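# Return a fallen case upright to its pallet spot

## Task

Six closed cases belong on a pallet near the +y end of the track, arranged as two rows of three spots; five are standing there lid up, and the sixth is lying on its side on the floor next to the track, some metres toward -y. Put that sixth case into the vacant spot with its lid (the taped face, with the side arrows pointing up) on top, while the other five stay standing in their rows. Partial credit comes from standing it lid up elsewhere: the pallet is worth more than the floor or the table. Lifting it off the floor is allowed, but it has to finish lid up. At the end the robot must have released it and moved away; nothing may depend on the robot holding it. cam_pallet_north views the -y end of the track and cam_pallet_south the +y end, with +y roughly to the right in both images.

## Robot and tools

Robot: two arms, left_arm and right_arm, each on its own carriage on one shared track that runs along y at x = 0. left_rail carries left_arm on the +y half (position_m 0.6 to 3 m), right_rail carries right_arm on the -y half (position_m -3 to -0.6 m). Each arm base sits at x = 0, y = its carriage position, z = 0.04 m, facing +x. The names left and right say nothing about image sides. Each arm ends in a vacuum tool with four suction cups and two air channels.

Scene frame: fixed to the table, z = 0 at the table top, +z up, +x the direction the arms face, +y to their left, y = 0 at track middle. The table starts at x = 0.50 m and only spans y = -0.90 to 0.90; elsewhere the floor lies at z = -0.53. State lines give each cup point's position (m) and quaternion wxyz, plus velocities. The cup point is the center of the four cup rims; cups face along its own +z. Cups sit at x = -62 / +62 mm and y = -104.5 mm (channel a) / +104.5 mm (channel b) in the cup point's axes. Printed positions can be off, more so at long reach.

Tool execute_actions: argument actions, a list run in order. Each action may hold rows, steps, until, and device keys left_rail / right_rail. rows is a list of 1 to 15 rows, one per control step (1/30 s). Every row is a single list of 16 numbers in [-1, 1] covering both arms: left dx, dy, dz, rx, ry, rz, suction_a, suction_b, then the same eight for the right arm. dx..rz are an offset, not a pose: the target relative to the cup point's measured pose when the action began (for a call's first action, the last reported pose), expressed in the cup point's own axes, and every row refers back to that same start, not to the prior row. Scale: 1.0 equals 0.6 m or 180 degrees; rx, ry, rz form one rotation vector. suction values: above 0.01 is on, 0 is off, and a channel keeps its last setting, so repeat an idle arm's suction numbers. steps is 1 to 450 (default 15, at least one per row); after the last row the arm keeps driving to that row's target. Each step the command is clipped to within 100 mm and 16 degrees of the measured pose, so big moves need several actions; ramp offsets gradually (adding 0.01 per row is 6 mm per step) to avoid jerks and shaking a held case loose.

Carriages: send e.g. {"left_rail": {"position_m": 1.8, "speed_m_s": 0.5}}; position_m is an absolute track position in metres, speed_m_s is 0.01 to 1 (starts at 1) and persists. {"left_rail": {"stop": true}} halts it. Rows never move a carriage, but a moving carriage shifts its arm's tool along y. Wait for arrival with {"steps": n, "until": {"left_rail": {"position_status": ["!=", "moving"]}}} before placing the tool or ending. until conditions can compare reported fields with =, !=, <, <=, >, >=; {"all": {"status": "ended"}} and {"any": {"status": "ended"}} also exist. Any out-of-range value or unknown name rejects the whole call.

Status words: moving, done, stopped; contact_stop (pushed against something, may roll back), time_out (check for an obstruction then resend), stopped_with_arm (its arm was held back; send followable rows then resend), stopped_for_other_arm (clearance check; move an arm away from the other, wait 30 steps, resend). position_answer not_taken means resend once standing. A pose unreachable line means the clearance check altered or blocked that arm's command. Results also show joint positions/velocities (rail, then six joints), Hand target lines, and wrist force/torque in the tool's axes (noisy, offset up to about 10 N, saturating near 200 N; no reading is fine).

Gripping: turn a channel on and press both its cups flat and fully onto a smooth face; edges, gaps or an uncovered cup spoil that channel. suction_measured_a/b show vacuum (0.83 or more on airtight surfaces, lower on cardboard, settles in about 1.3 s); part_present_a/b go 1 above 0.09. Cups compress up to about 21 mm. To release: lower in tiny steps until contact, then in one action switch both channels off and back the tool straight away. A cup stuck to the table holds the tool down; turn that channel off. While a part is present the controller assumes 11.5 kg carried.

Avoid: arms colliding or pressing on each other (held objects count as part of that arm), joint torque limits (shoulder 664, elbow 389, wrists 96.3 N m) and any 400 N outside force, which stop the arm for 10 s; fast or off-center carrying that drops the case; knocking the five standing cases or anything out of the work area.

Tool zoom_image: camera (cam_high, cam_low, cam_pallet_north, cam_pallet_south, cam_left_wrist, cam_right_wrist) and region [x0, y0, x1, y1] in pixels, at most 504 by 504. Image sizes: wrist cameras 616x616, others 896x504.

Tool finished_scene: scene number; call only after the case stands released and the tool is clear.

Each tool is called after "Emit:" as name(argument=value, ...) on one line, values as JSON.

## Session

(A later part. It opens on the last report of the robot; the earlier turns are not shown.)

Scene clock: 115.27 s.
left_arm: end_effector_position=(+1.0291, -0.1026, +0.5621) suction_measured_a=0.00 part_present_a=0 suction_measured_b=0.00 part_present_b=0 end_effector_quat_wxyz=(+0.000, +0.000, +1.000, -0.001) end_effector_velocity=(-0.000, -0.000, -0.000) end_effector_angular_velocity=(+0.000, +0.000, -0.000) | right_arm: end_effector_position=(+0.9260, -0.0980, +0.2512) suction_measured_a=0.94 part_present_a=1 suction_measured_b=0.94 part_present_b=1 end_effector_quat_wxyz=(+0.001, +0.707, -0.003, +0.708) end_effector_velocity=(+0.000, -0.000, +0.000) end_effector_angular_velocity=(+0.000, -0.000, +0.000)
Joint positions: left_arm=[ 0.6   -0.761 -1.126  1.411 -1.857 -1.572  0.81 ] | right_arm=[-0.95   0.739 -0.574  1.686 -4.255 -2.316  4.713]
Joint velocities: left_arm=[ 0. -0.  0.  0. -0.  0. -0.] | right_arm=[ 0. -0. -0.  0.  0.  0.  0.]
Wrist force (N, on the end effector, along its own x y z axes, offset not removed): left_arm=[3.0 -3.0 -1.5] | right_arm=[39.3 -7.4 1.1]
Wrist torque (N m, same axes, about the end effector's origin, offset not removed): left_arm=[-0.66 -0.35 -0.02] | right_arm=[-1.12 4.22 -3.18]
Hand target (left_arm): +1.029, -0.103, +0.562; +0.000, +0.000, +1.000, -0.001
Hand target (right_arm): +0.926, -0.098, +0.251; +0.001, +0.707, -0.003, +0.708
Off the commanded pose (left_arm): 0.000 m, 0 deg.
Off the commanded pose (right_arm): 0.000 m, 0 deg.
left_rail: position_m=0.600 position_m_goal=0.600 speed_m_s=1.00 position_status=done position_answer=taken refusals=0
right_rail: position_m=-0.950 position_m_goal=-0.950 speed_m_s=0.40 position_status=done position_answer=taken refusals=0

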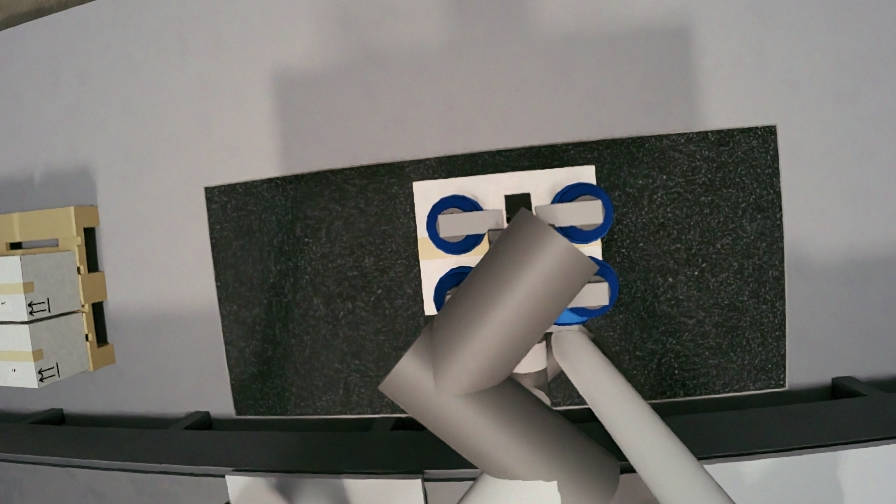

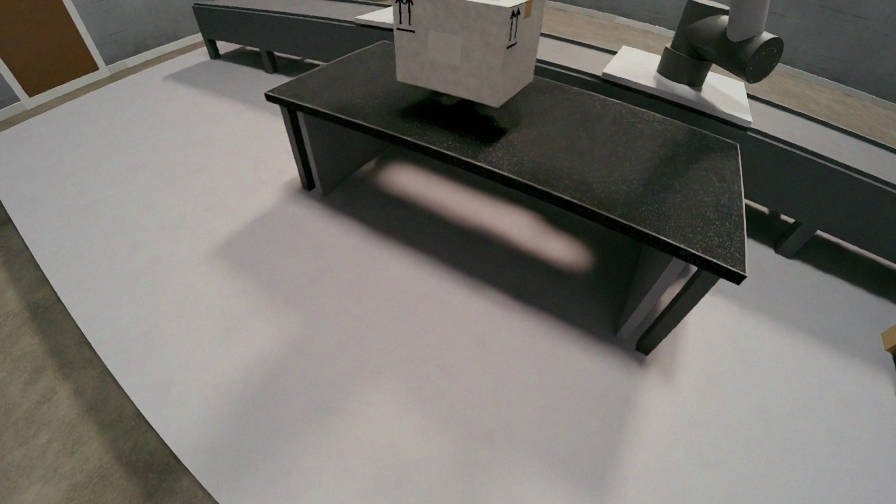

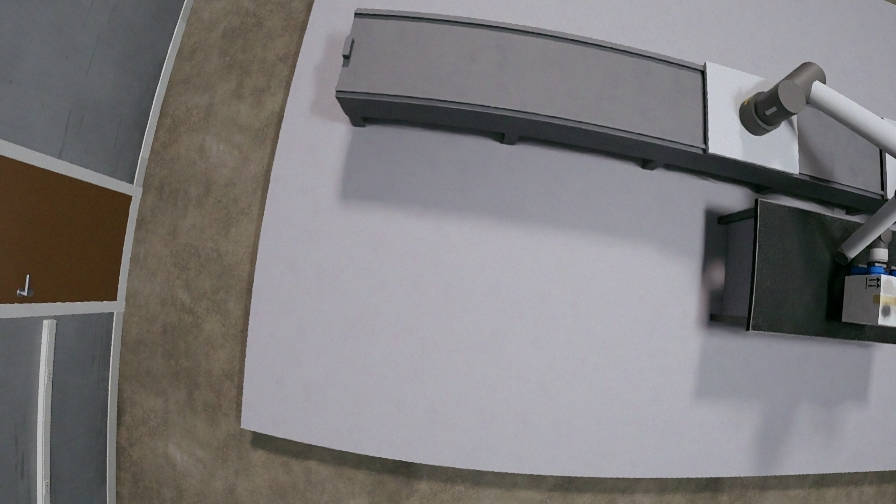

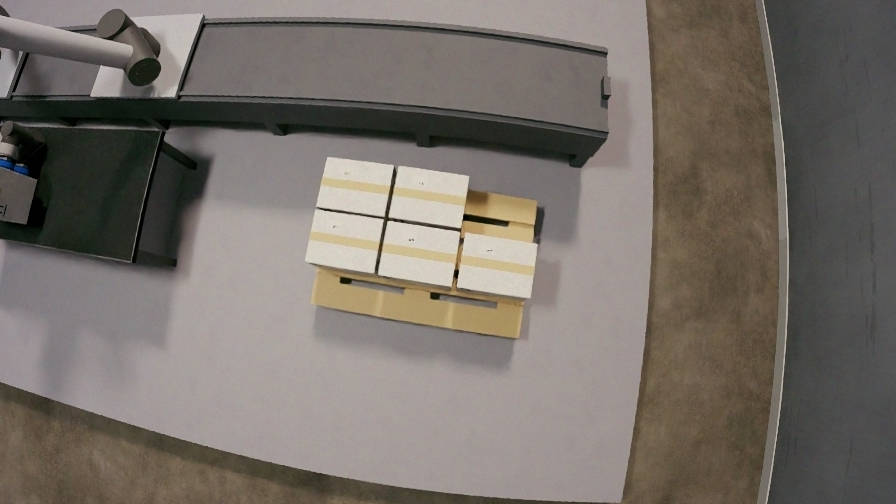

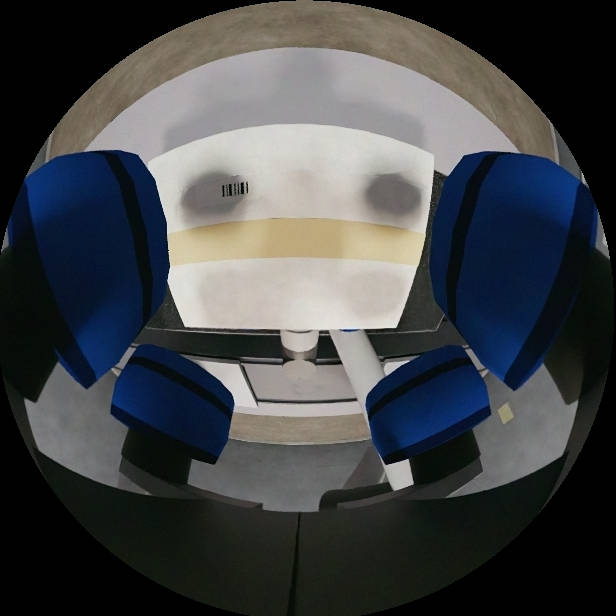

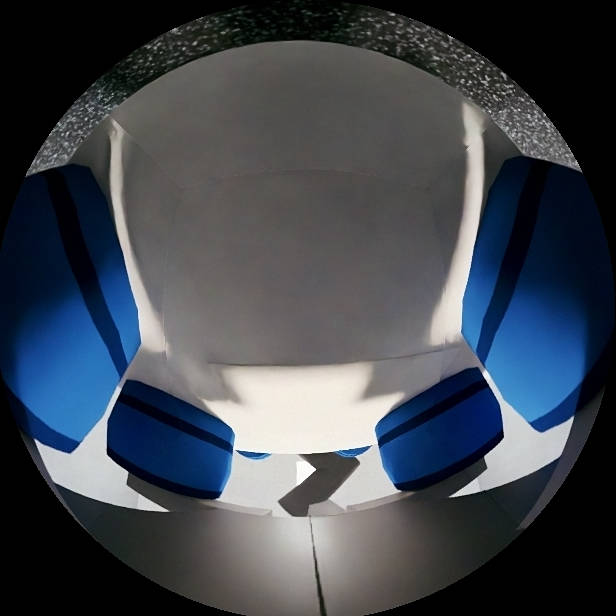

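Emit:
execute_actions(actions=[{"rows":[[-0.035,0,0.1,0,0,0,0,0,0,0,0,0,0,0,1,1],[-0.035,0,0.2,0,0,0,0,0,0,0,0,0,0,0,1,1]],"steps":40}])

Scene clock: 119.70 s.
left_arm: end_effector_position=(+1.0502, -0.1028, +0.4422) suction_measured_a=0.00 part_present_a=0 suction_measured_b=0.00 part_present_b=0 end_effector_quat_wxyz=(+0.000, +0.000, +1.000, -0.001) end_effector_velocity=(-0.000, -0.000, -0.000) end_effector_angular_velocity=(-0.000, +0.000, +0.000) | right_arm: end_effector_position=(+0.9260, -0.0980, +0.2512) suction_measured_a=0.94 part_present_a=1 suction_measured_b=0.94 part_present_b=1 end_effector_quat_wxyz=(+0.001, +0.707, -0.003, +0.708) end_effector_velocity=(+0.000, -0.000, -0.000) end_effector_angular_velocity=(-0.000, +0.000, -0.000)
Joint positions: left_arm=[ 0.6   -0.749 -1.058  1.479 -1.993 -1.572  0.822] | right_arm=[-0.95   0.739 -0.574  1.686 -4.255 -2.316  4.713]
Joint velocities: left_arm=[ 0.  0.  0.  0. -0. -0.  0.] | right_arm=[ 0. -0.  0.  0.  0. -0. -0.]
Wrist force (N, on the end effector, along its own x y z axes, offset not removed): left_arm=[-0.2 2.7 -1.3] | right_arm=[36.2 -8.1 -1.1]
Wrist torque (N m, same axes, about the end effector's origin, offset not removed): left_arm=[-0.07 -0.03 -0.07] | right_arm=[-1.19 4.83 -3.27]
Hand target (left_arm): +1.050, -0.103, +0.442; +0.000, +0.000, +1.000, -0.001
Hand target (right_arm): +0.926, -0.098, +0.251; +0.001, +0.707, -0.003, +0.708
Off the commanded pose (left_arm): 0.000 m, 0 deg.
Off the commanded pose (right_arm): 0.000 m, 0 deg.
left_rail: position_m=0.600 position_m_goal=0.600 speed_m_s=1.00 position_status=done position_answer=taken refusals=0
right_rail: position_m=-0.950 position_m_goal=-0.950 speed_m_s=0.40 position_status=done position_answer=taken refusals=0

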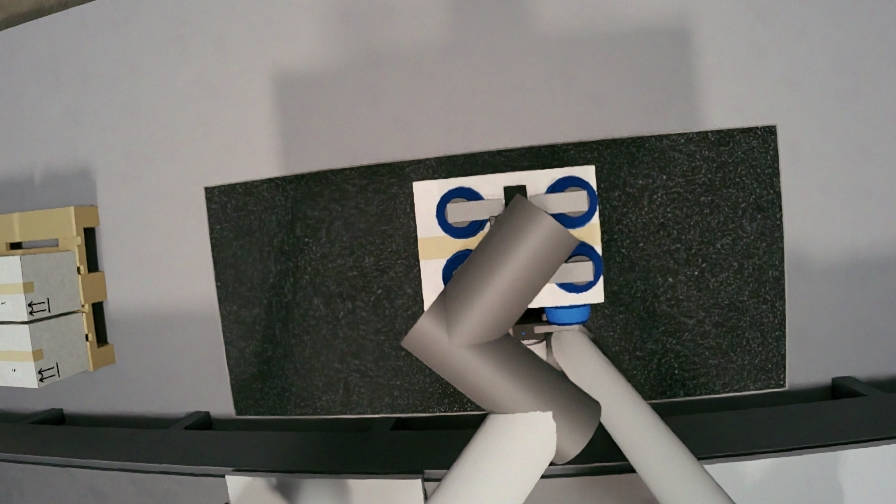

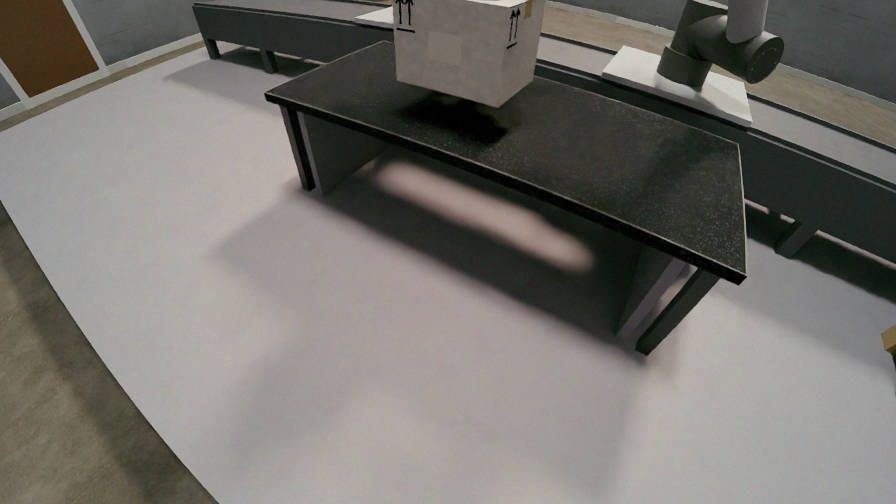

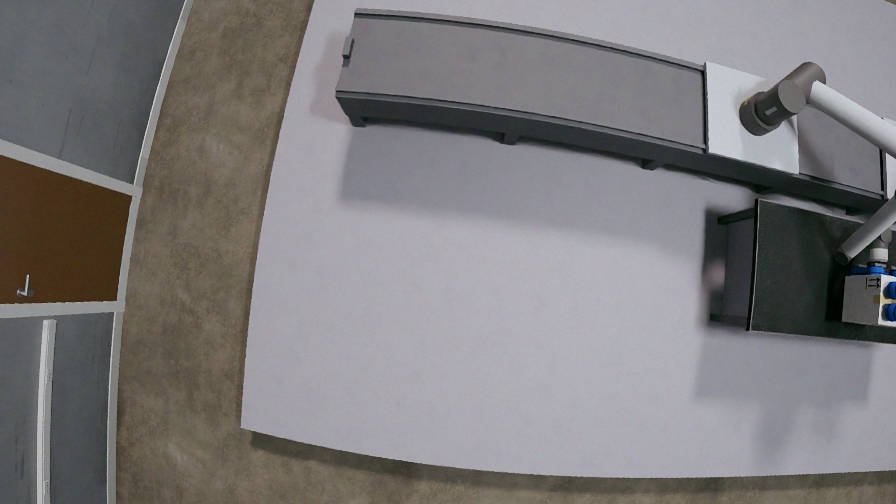

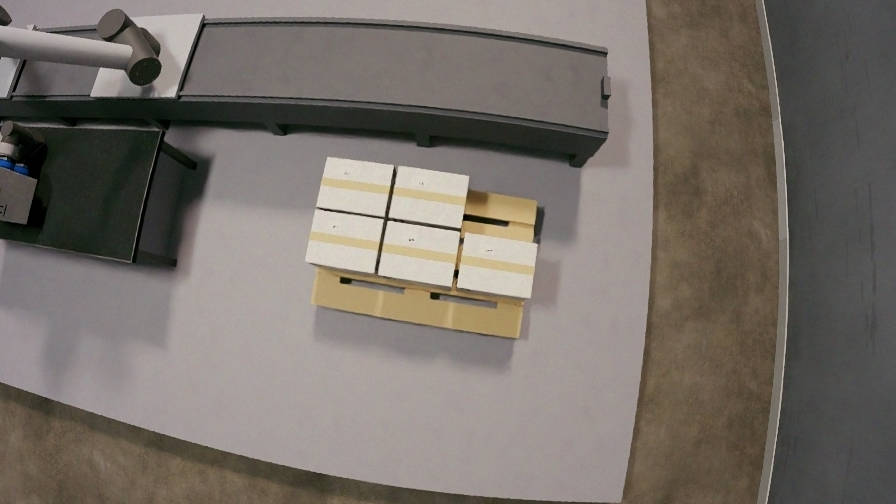

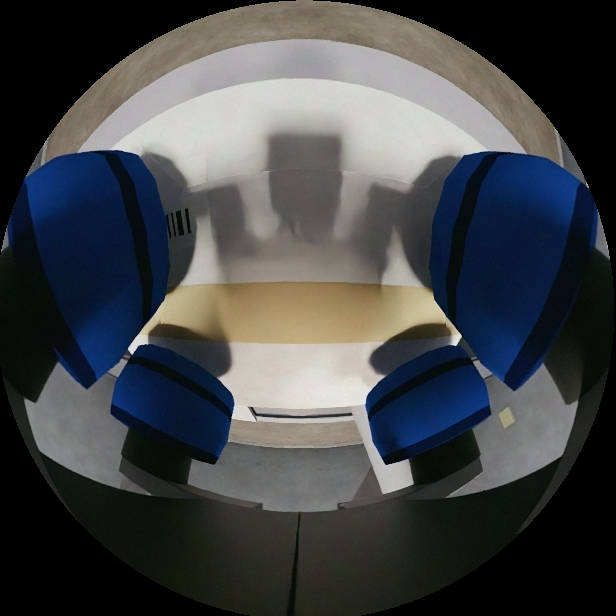

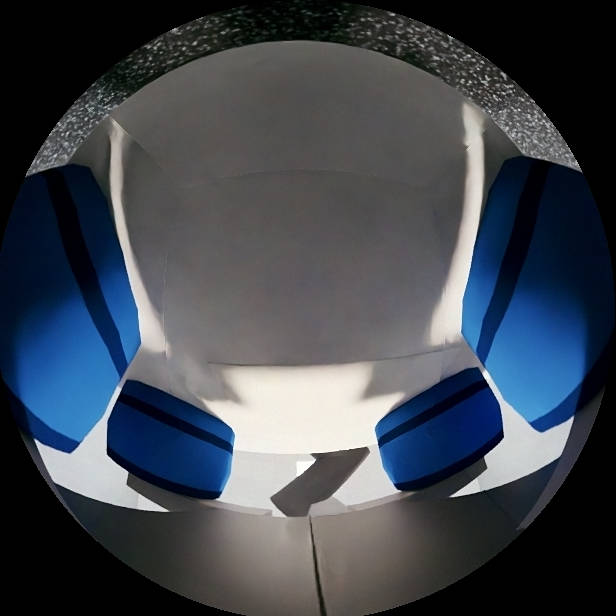

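Emit:
execute_actions(actions=[{"rows":[[0.012,0,0.02,0,0,0,1,1,0,0,0,0,0,0,1,1],[0.012,0,0.035,0,0,0,1,1,0,0,0,0,0,0,1,1],[0.012,0,0.05,0,0,0,1,1,0,0,0,0,0,0,1,1],[0.012,0,0.06,0,0,0,1,1,0,0,0,0,0,0,1,1]],"steps":50}])

Scene clock: 134.67 s.
left_arm: end_effector_position=(+1.0431, -0.1028, +0.4062) suction_measured_a=0.95 part_present_a=1 suction_measured_b=0.95 part_present_b=1 end_effector_quat_wxyz=(+0.000, +0.000, +1.000, -0.001) end_effector_velocity=(-0.000, +0.000, +0.000) end_effector_angular_velocity=(-0.000, -0.000, +0.000) | right_arm: end_effector_position=(+0.9268, -0.0996, +0.2631) suction_measured_a=0.94 part_present_a=1 suction_measured_b=0.94 part_present_b=1 end_effector_quat_wxyz=(+0.006, +0.703, -0.000, +0.712) end_effector_velocity=(-0.000, -0.000, +0.000) end_effector_angular_velocity=(+0.000, -0.000, -0.000)
Joint positions: left_arm=[ 0.6   -0.753 -1.047  1.514 -2.04  -1.572  0.818] | right_arm=[-0.95   0.738 -0.582  1.685 -4.261 -2.318  4.693]
Joint velocities: left_arm=[ 0. -0. -0.  0. -0. -0. -0.] | right_arm=[ 0.  0. -0.  0. -0. -0.  0.]
Wrist force (N, on the end effector, along its own x y z axes, offset not removed): left_arm=[-31.0 66.4 -129.6] | right_arm=[25.4 62.2 -32.7]
Wrist torque (N m, same axes, about the end effector's origin, offset not removed): left_arm=[-7.71 -15.85 20.00] | right_arm=[20.76 -23.41 -1.00]
Hand target (left_arm): +1.043, -0.103, +0.406; +0.000, +0.000, +1.000, -0.001
Hand target (right_arm): +0.927, -0.099, +0.263; +0.006, +0.703, -0.000, +0.712
Off the commanded pose (left_arm): 0.000 m, 0 deg.
Off the commanded pose (right_arm): 0.012 m, 1 deg.
FORCE FAULT: contact force on the right arm reached its limit, and that arm stopped for 10 seconds. The contact can be on any part of that arm, not only on its tool. That arm's remaining commands of this call were not run. That arm holds still and accepts commands again. Move the arm away from the contact; if what it grips holds it there, let go first. Pushing or pulling that hard again can fault the arm again.
left_rail: position_m=0.600 position_m_goal=0.600 speed_m_s=1.00 position_status=done position_answer=taken refusals=0
right_rail: position_m=-0.950 position_m_goal=-0.950 speed_m_s=0.40 position_status=done position_answer=taken refusals=0

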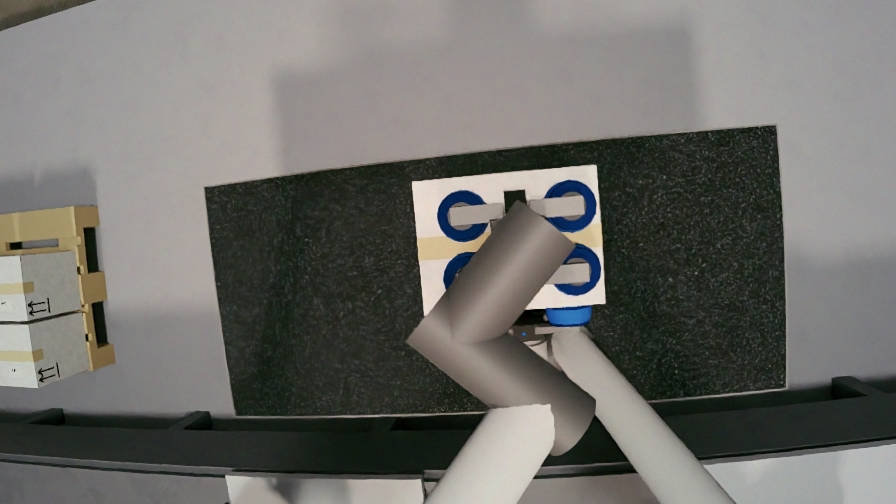

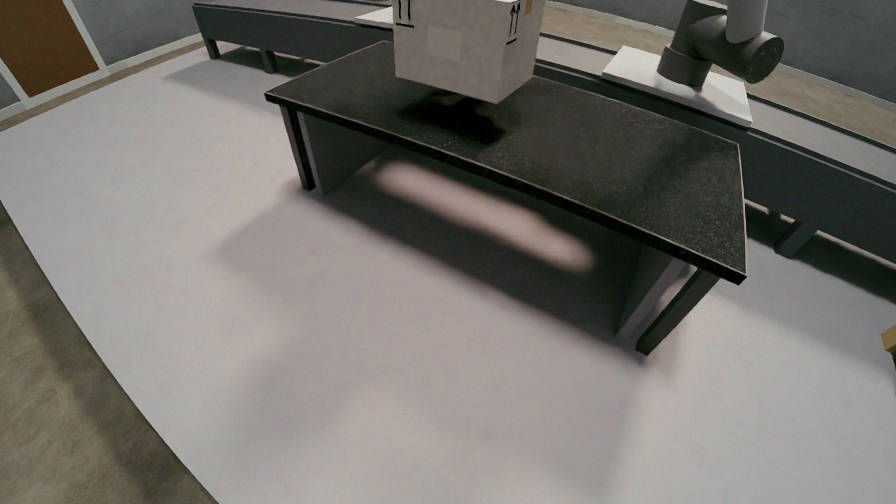

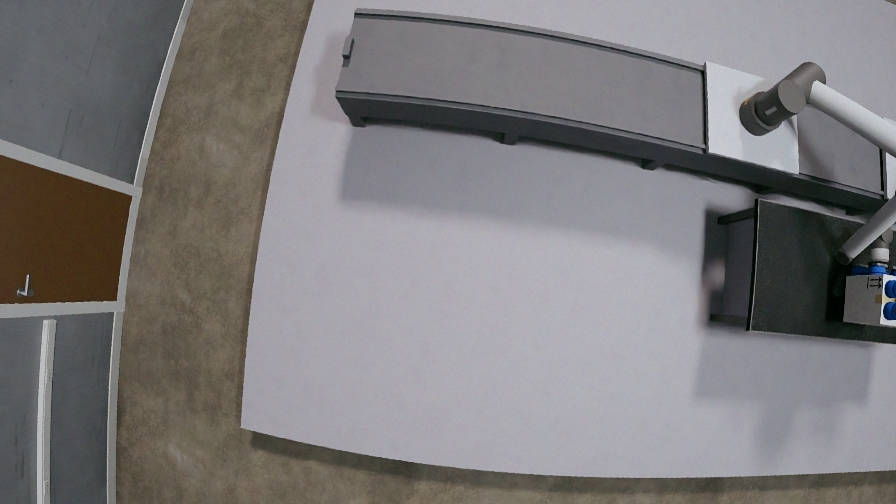

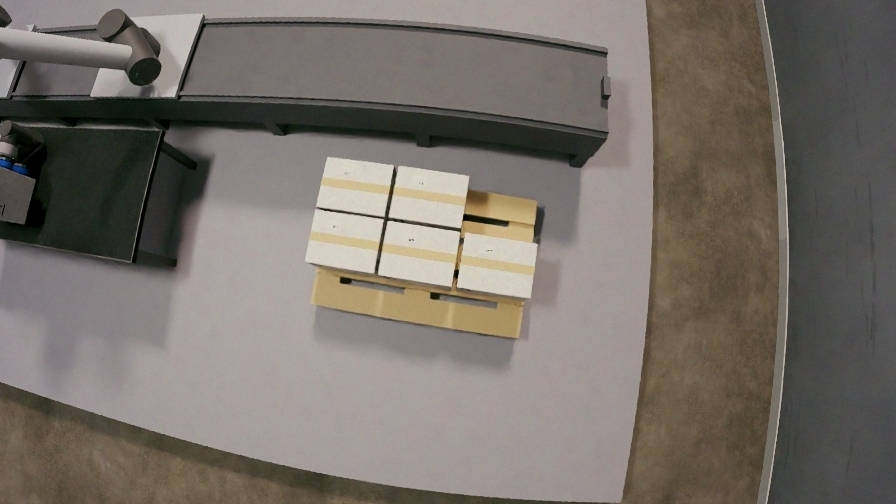

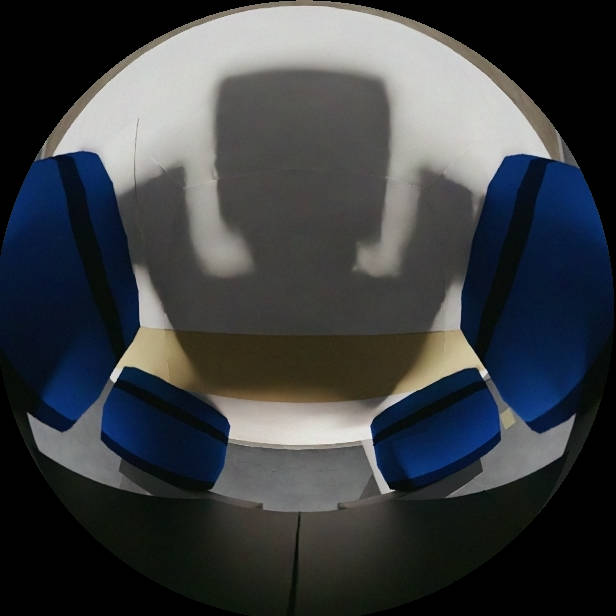

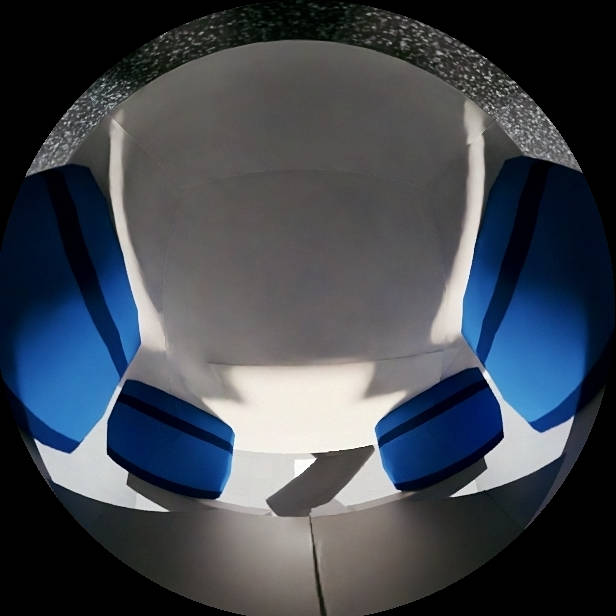

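Release right.

Emit:
execute_actions(actions=[{"rows":[[0,0,0,0,0,0,1,1,0,0,-0.02,0,0,0,0,0],[0,0,0,0,0,0,1,1,0,0,-0.05,0,0,0,0,0],[0,0,0,0,0,0,1,1,0,0,-0.1,0,0,0,0,0],[0,0,0,0,0,0,1,1,0,0,-0.17,0,0,0,0,0]],"steps":40},{"rows":[[-0.03,0.02,0,0,0,0,1,1,0,0,0,0,0,0,0,0],[-0.06,0.05,-0.02,0,0,0,1,1,0,0,0,0,0,0,0,0],[-0.1,0.1,-0.04,0,0,0,1,1,0,0,0,0,0,0,0,0],[-0.1,0.2,-0.07,0,0,0,1,1,0,0,0,0,0,0,0,0],[-0.1,0.35,-0.08,0,0,0,1,1,0,0,0,0,0,0,0,0],[-0.1,0.55,-0.08,0,0,0,1,1,0,0,0,0,0,0,0,0],[-0.1,0.8,-0.08,0,0,0,1,1,0,0,0,0,0,0,0,0]],"steps":90},{"right_rail":{"position_m":-1.6,"speed_m_s":1},"rows":[[0.1,0.1,0,0,0,0,1,1,-0.3,0.5,0,0,0,0,0,0],[0.3,0.3,0,0,0,0,1,1,-0.3,0.5,0,0,0,0,0,0],[0.65,0.55,0,0,0,0,1,1,-0.3,0.5,0,0,0,0,0,0]],"steps":90}])

Scene clock: 158.67 s.
left_arm: end_effector_position=(+0.9406, +0.5220, +0.4553) suction_measured_a=0.95 part_present_a=1 suction_measured_b=0.95 part_present_b=1 end_effector_quat_wxyz=(+0.001, +0.000, +1.000, -0.001) end_effector_velocity=(+0.000, -0.000, -0.000) end_effector_angular_velocity=(-0.000, +0.000, -0.000) | right_arm: end_effector_position=(+0.8295, -0.2601, +0.2169) suction_measured_a=0.00 part_present_a=0 suction_measured_b=0.00 part_present_b=0 end_effector_quat_wxyz=(+0.009, +0.705, -0.001, +0.709) end_effector_velocity=(-0.000, -0.000, -0.000) end_effector_angular_velocity=(-0.000, +0.000, -0.000)
Joint positions: left_arm=[ 0.6   -0.297 -1.405  1.958 -2.126 -1.572  1.274] | right_arm=[-1.04   0.754 -0.585  1.858 -4.421 -2.339  4.697]
Joint velocities: left_arm=[ 0. -0.  0. -0.  0. -0.  0.] | right_arm=[ 0.  0.  0. -0.  0. -0.  0.]
Wrist force (N, on the end effector, along its own x y z axes, offset not removed): left_arm=[0.3 -1.7 -38.7] | right_arm=[-5.8 -8.8 5.5]
Wrist torque (N m, same axes, about the end effector's origin, offset not removed): left_arm=[2.71 -0.48 -0.03] | right_arm=[-1.29 0.24 -0.21]
Hand target (left_arm): +0.941, +0.522, +0.455; +0.001, +0.000, +1.000, -0.001
Hand target (right_arm): +0.829, -0.260, +0.217; +0.009, +0.705, -0.001, +0.709
Off the commanded pose (left_arm): 0.293 m, 0 deg.
Off the commanded pose (right_arm): 0.266 m, 1 deg.
FORCE FAULT: contact force on the right arm reached its limit, and that arm stopped for 10 seconds. The contact can be on any part of that arm, not only on its tool. That arm's remaining commands of this call were not run. That arm holds still and accepts commands again. Move the arm away from the contact; if what it grips holds it there, let go first. Pushing or pulling that hard again can fault the arm again.
left_rail: position_m=0.600 position_m_goal=0.600 speed_m_s=1.00 position_status=done position_answer=taken refusals=0
right_rail: position_m=-1.040 position_m_goal=-1.040 speed_m_s=1.00 position_status=stopped_with_arm position_answer=taken refusals=0
pose unreachable (left arm): on one or more control steps of this call, first in action 2 (counted from 0), this arm could not follow its commanded pose, so it was not sent that pose on those steps. It may still have moved: this result reports where it is.
cause: while a carriage moves, is told to move, or has just stopped, the clearance check judges arm commands more strictly, and it could not pass this one. Move the arms while the carriages stand.
pose unreachable (right arm): on one or more control steps of this call, first in action 2 (counted from 0), this arm could not follow its commanded pose, so it was not sent that pose on those steps. It may still have moved: this result reports where it is.
cause: while a carriage moves, is told to move, or has just stopped, the clearance check judges arm commands more strictly, and it could not pass this one. Move the arms while the carriages stand.

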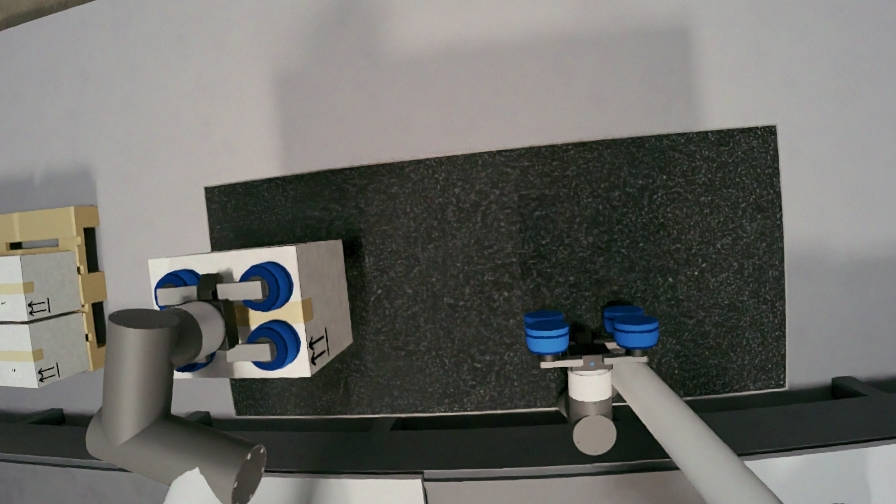

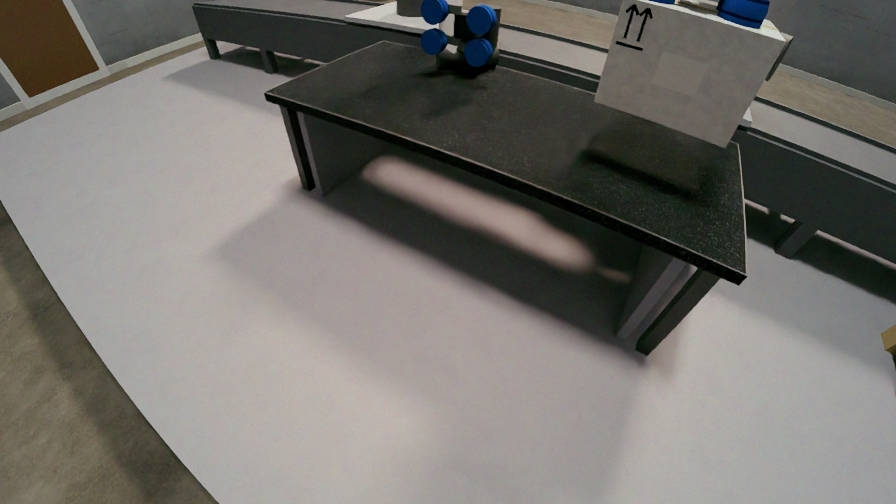

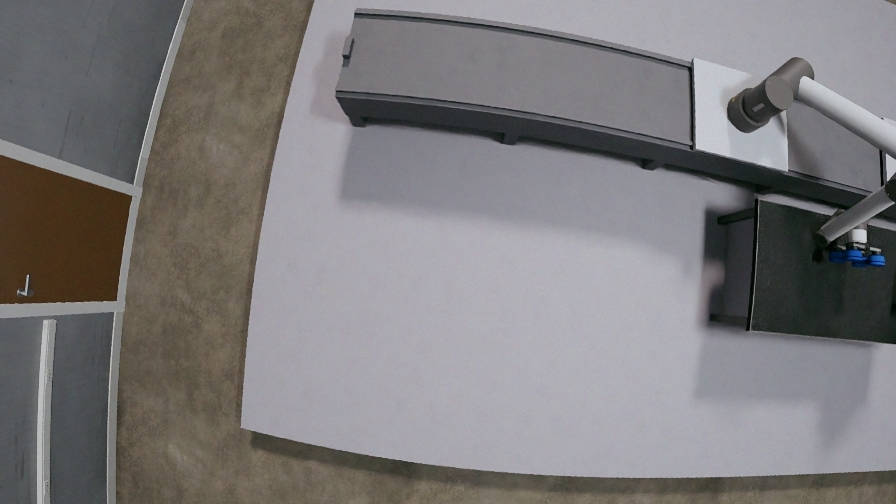

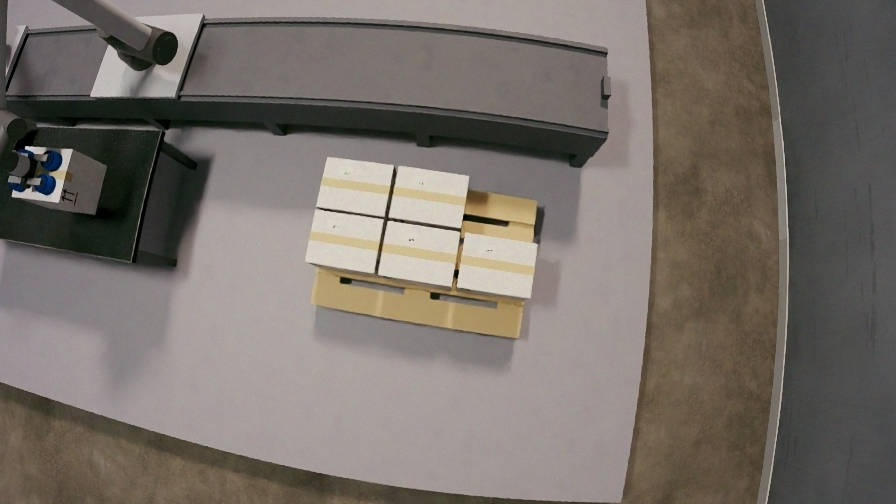

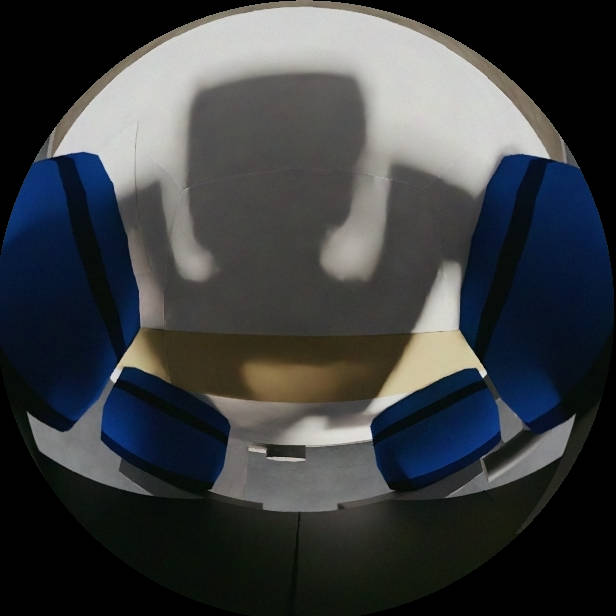

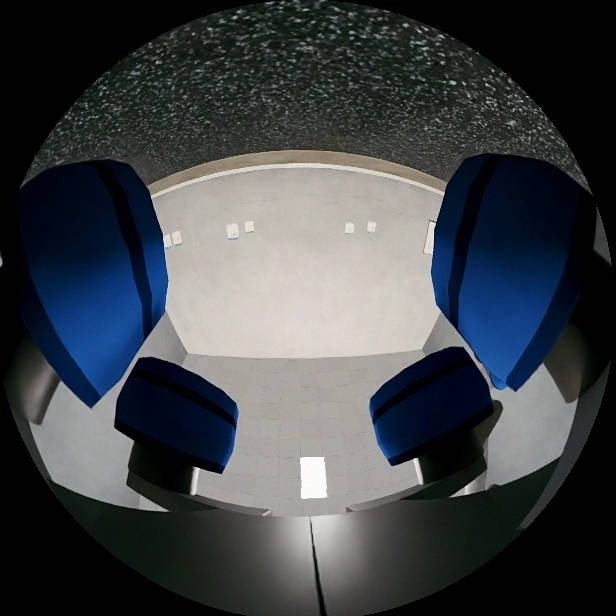

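Emit:
execute_actions(actions=[{"rows":[[0,0,0,0,0,0,1,1,0.25,0,0,0,0,0,0,0]],"steps":30},{"left_rail":{"position_m":2.9,"speed_m_s":0.6},"steps":300,"until":{"left_rail":{"position_status":["!=","moving"]}}},{"right_rail":{"position_m":-1.6},"rows":[[0.1,0.05,0,0,0,0,1,1,0,0,0,0,0,0,0,0],[0.2,0.1,0,0,0,0,1,1,0,0,0,0,0,0,0,0],[0.35,0.2,0,0,0,0,1,1,0,0,0,0,0,0,0,0]],"steps":60}])

Scene clock: 173.27 s.
left_arm: end_effector_position=(+0.7307, +2.9423, +0.4550) suction_measured_a=0.95 part_present_a=1 suction_measured_b=0.95 part_present_b=1 end_effector_quat_wxyz=(+0.001, +0.000, +1.000, -0.001) end_effector_velocity=(-0.000, +0.000, +0.000) end_effector_angular_velocity=(-0.000, -0.000, +0.000) | right_arm: end_effector_position=(+0.8288, -0.8182, +0.3669) suction_measured_a=0.00 part_present_a=0 suction_measured_b=0.00 part_present_b=0 end_effector_quat_wxyz=(+0.009, +0.705, -0.001, +0.709) end_effector_velocity=(+0.000, +0.000, +0.000) end_effector_angular_velocity=(+0.000, -0.000, -0.000)
Joint positions: left_arm=[ 2.9   -0.22  -1.652  2.221 -2.141 -1.572  1.351] | right_arm=[-1.6    0.756 -0.756  1.893 -4.286 -2.341  4.697]
Joint velocities: left_arm=[ 0.  0. -0.  0.  0. -0.  0.] | right_arm=[ 0. -0. -0. -0.  0.  0.  0.]
Wrist force (N, on the end effector, along its own x y z axes, offset not removed): left_arm=[0.4 1.5 -39.3] | right_arm=[-1.9 -7.3 -2.2]
Wrist torque (N m, same axes, about the end effector's origin, offset not removed): left_arm=[3.07 -0.45 -0.05] | right_arm=[-0.91 -0.11 -0.04]
Hand target (left_arm): +0.731, +2.942, +0.455; +0.001, +0.000, +1.000, -0.001
Hand target (right_arm): +0.829, -0.818, +0.367; +0.009, +0.705, -0.001, +0.709
Off the commanded pose (left_arm): 0.000 m, 0 deg.
Off the commanded pose (right_arm): 0.000 m, 0 deg.
left_rail: position_m=2.900 position_m_goal=2.900 speed_m_s=0.60 position_status=done position_answer=taken refusals=0
right_rail: position_m=-1.600 position_m_goal=-1.600 speed_m_s=1.00 position_status=done position_answer=taken refusals=0

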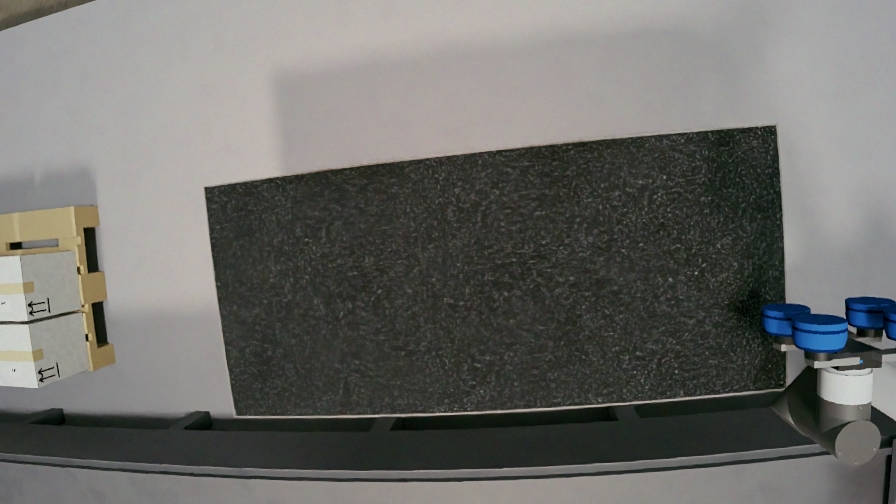

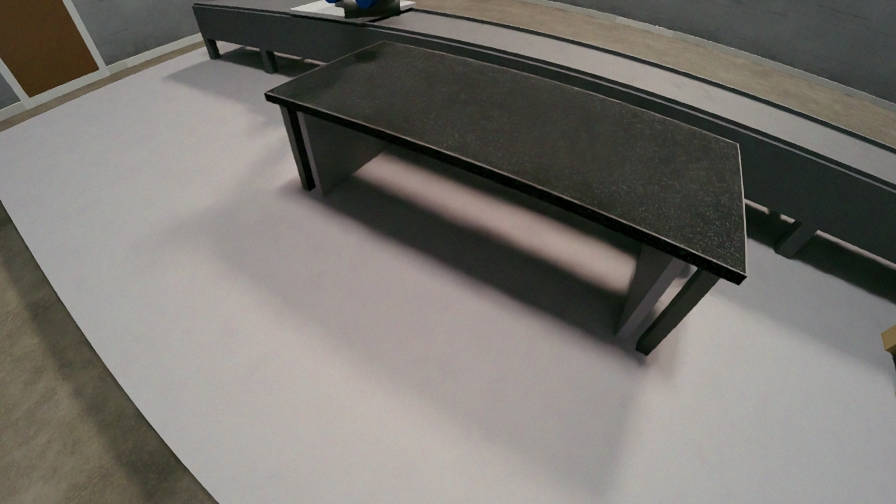

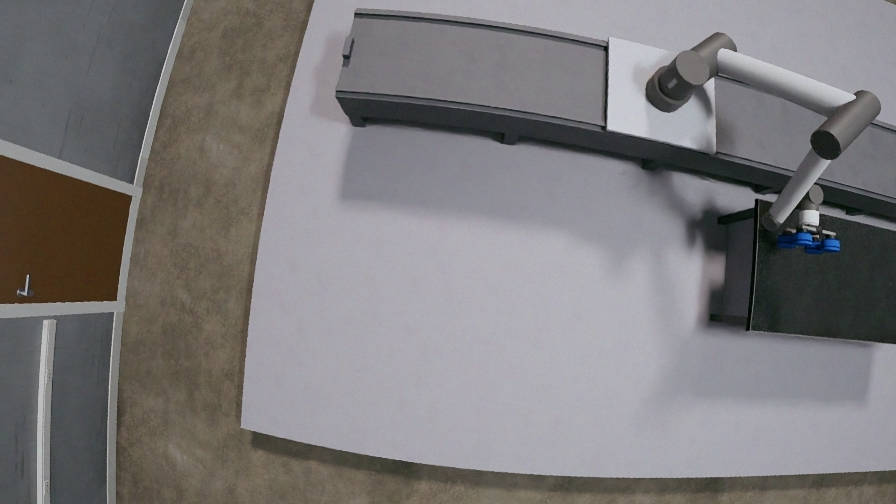

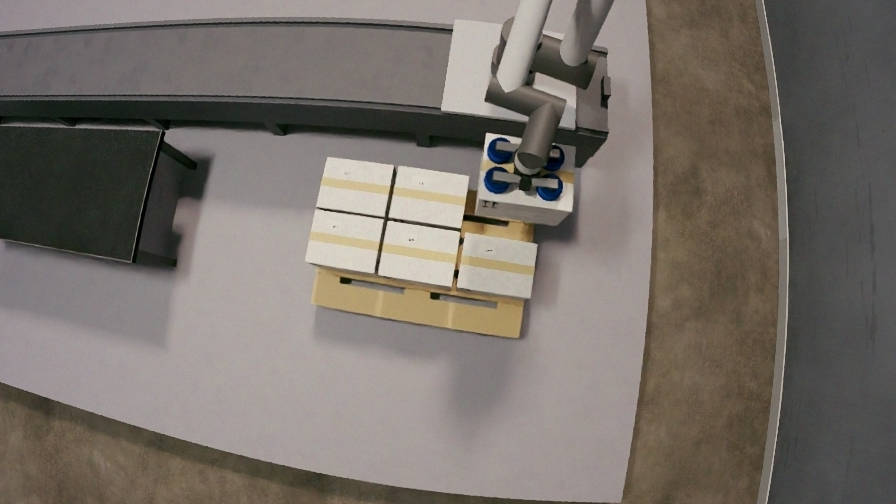

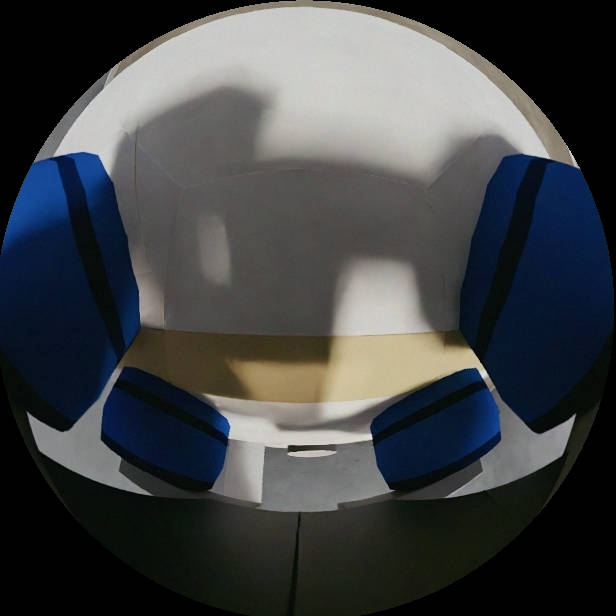

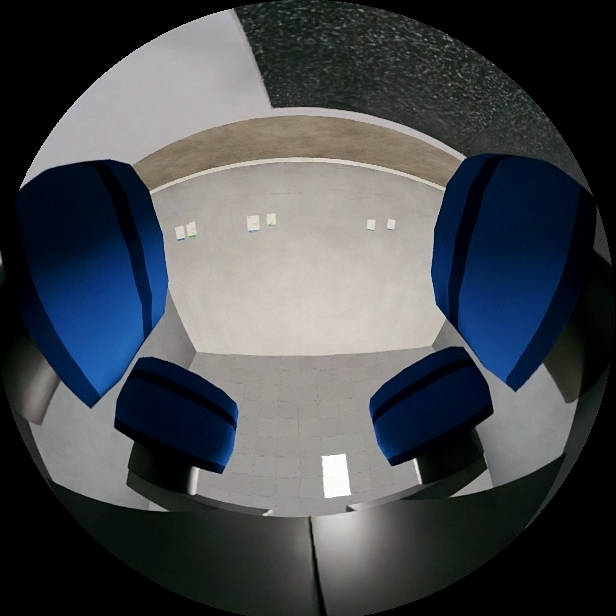

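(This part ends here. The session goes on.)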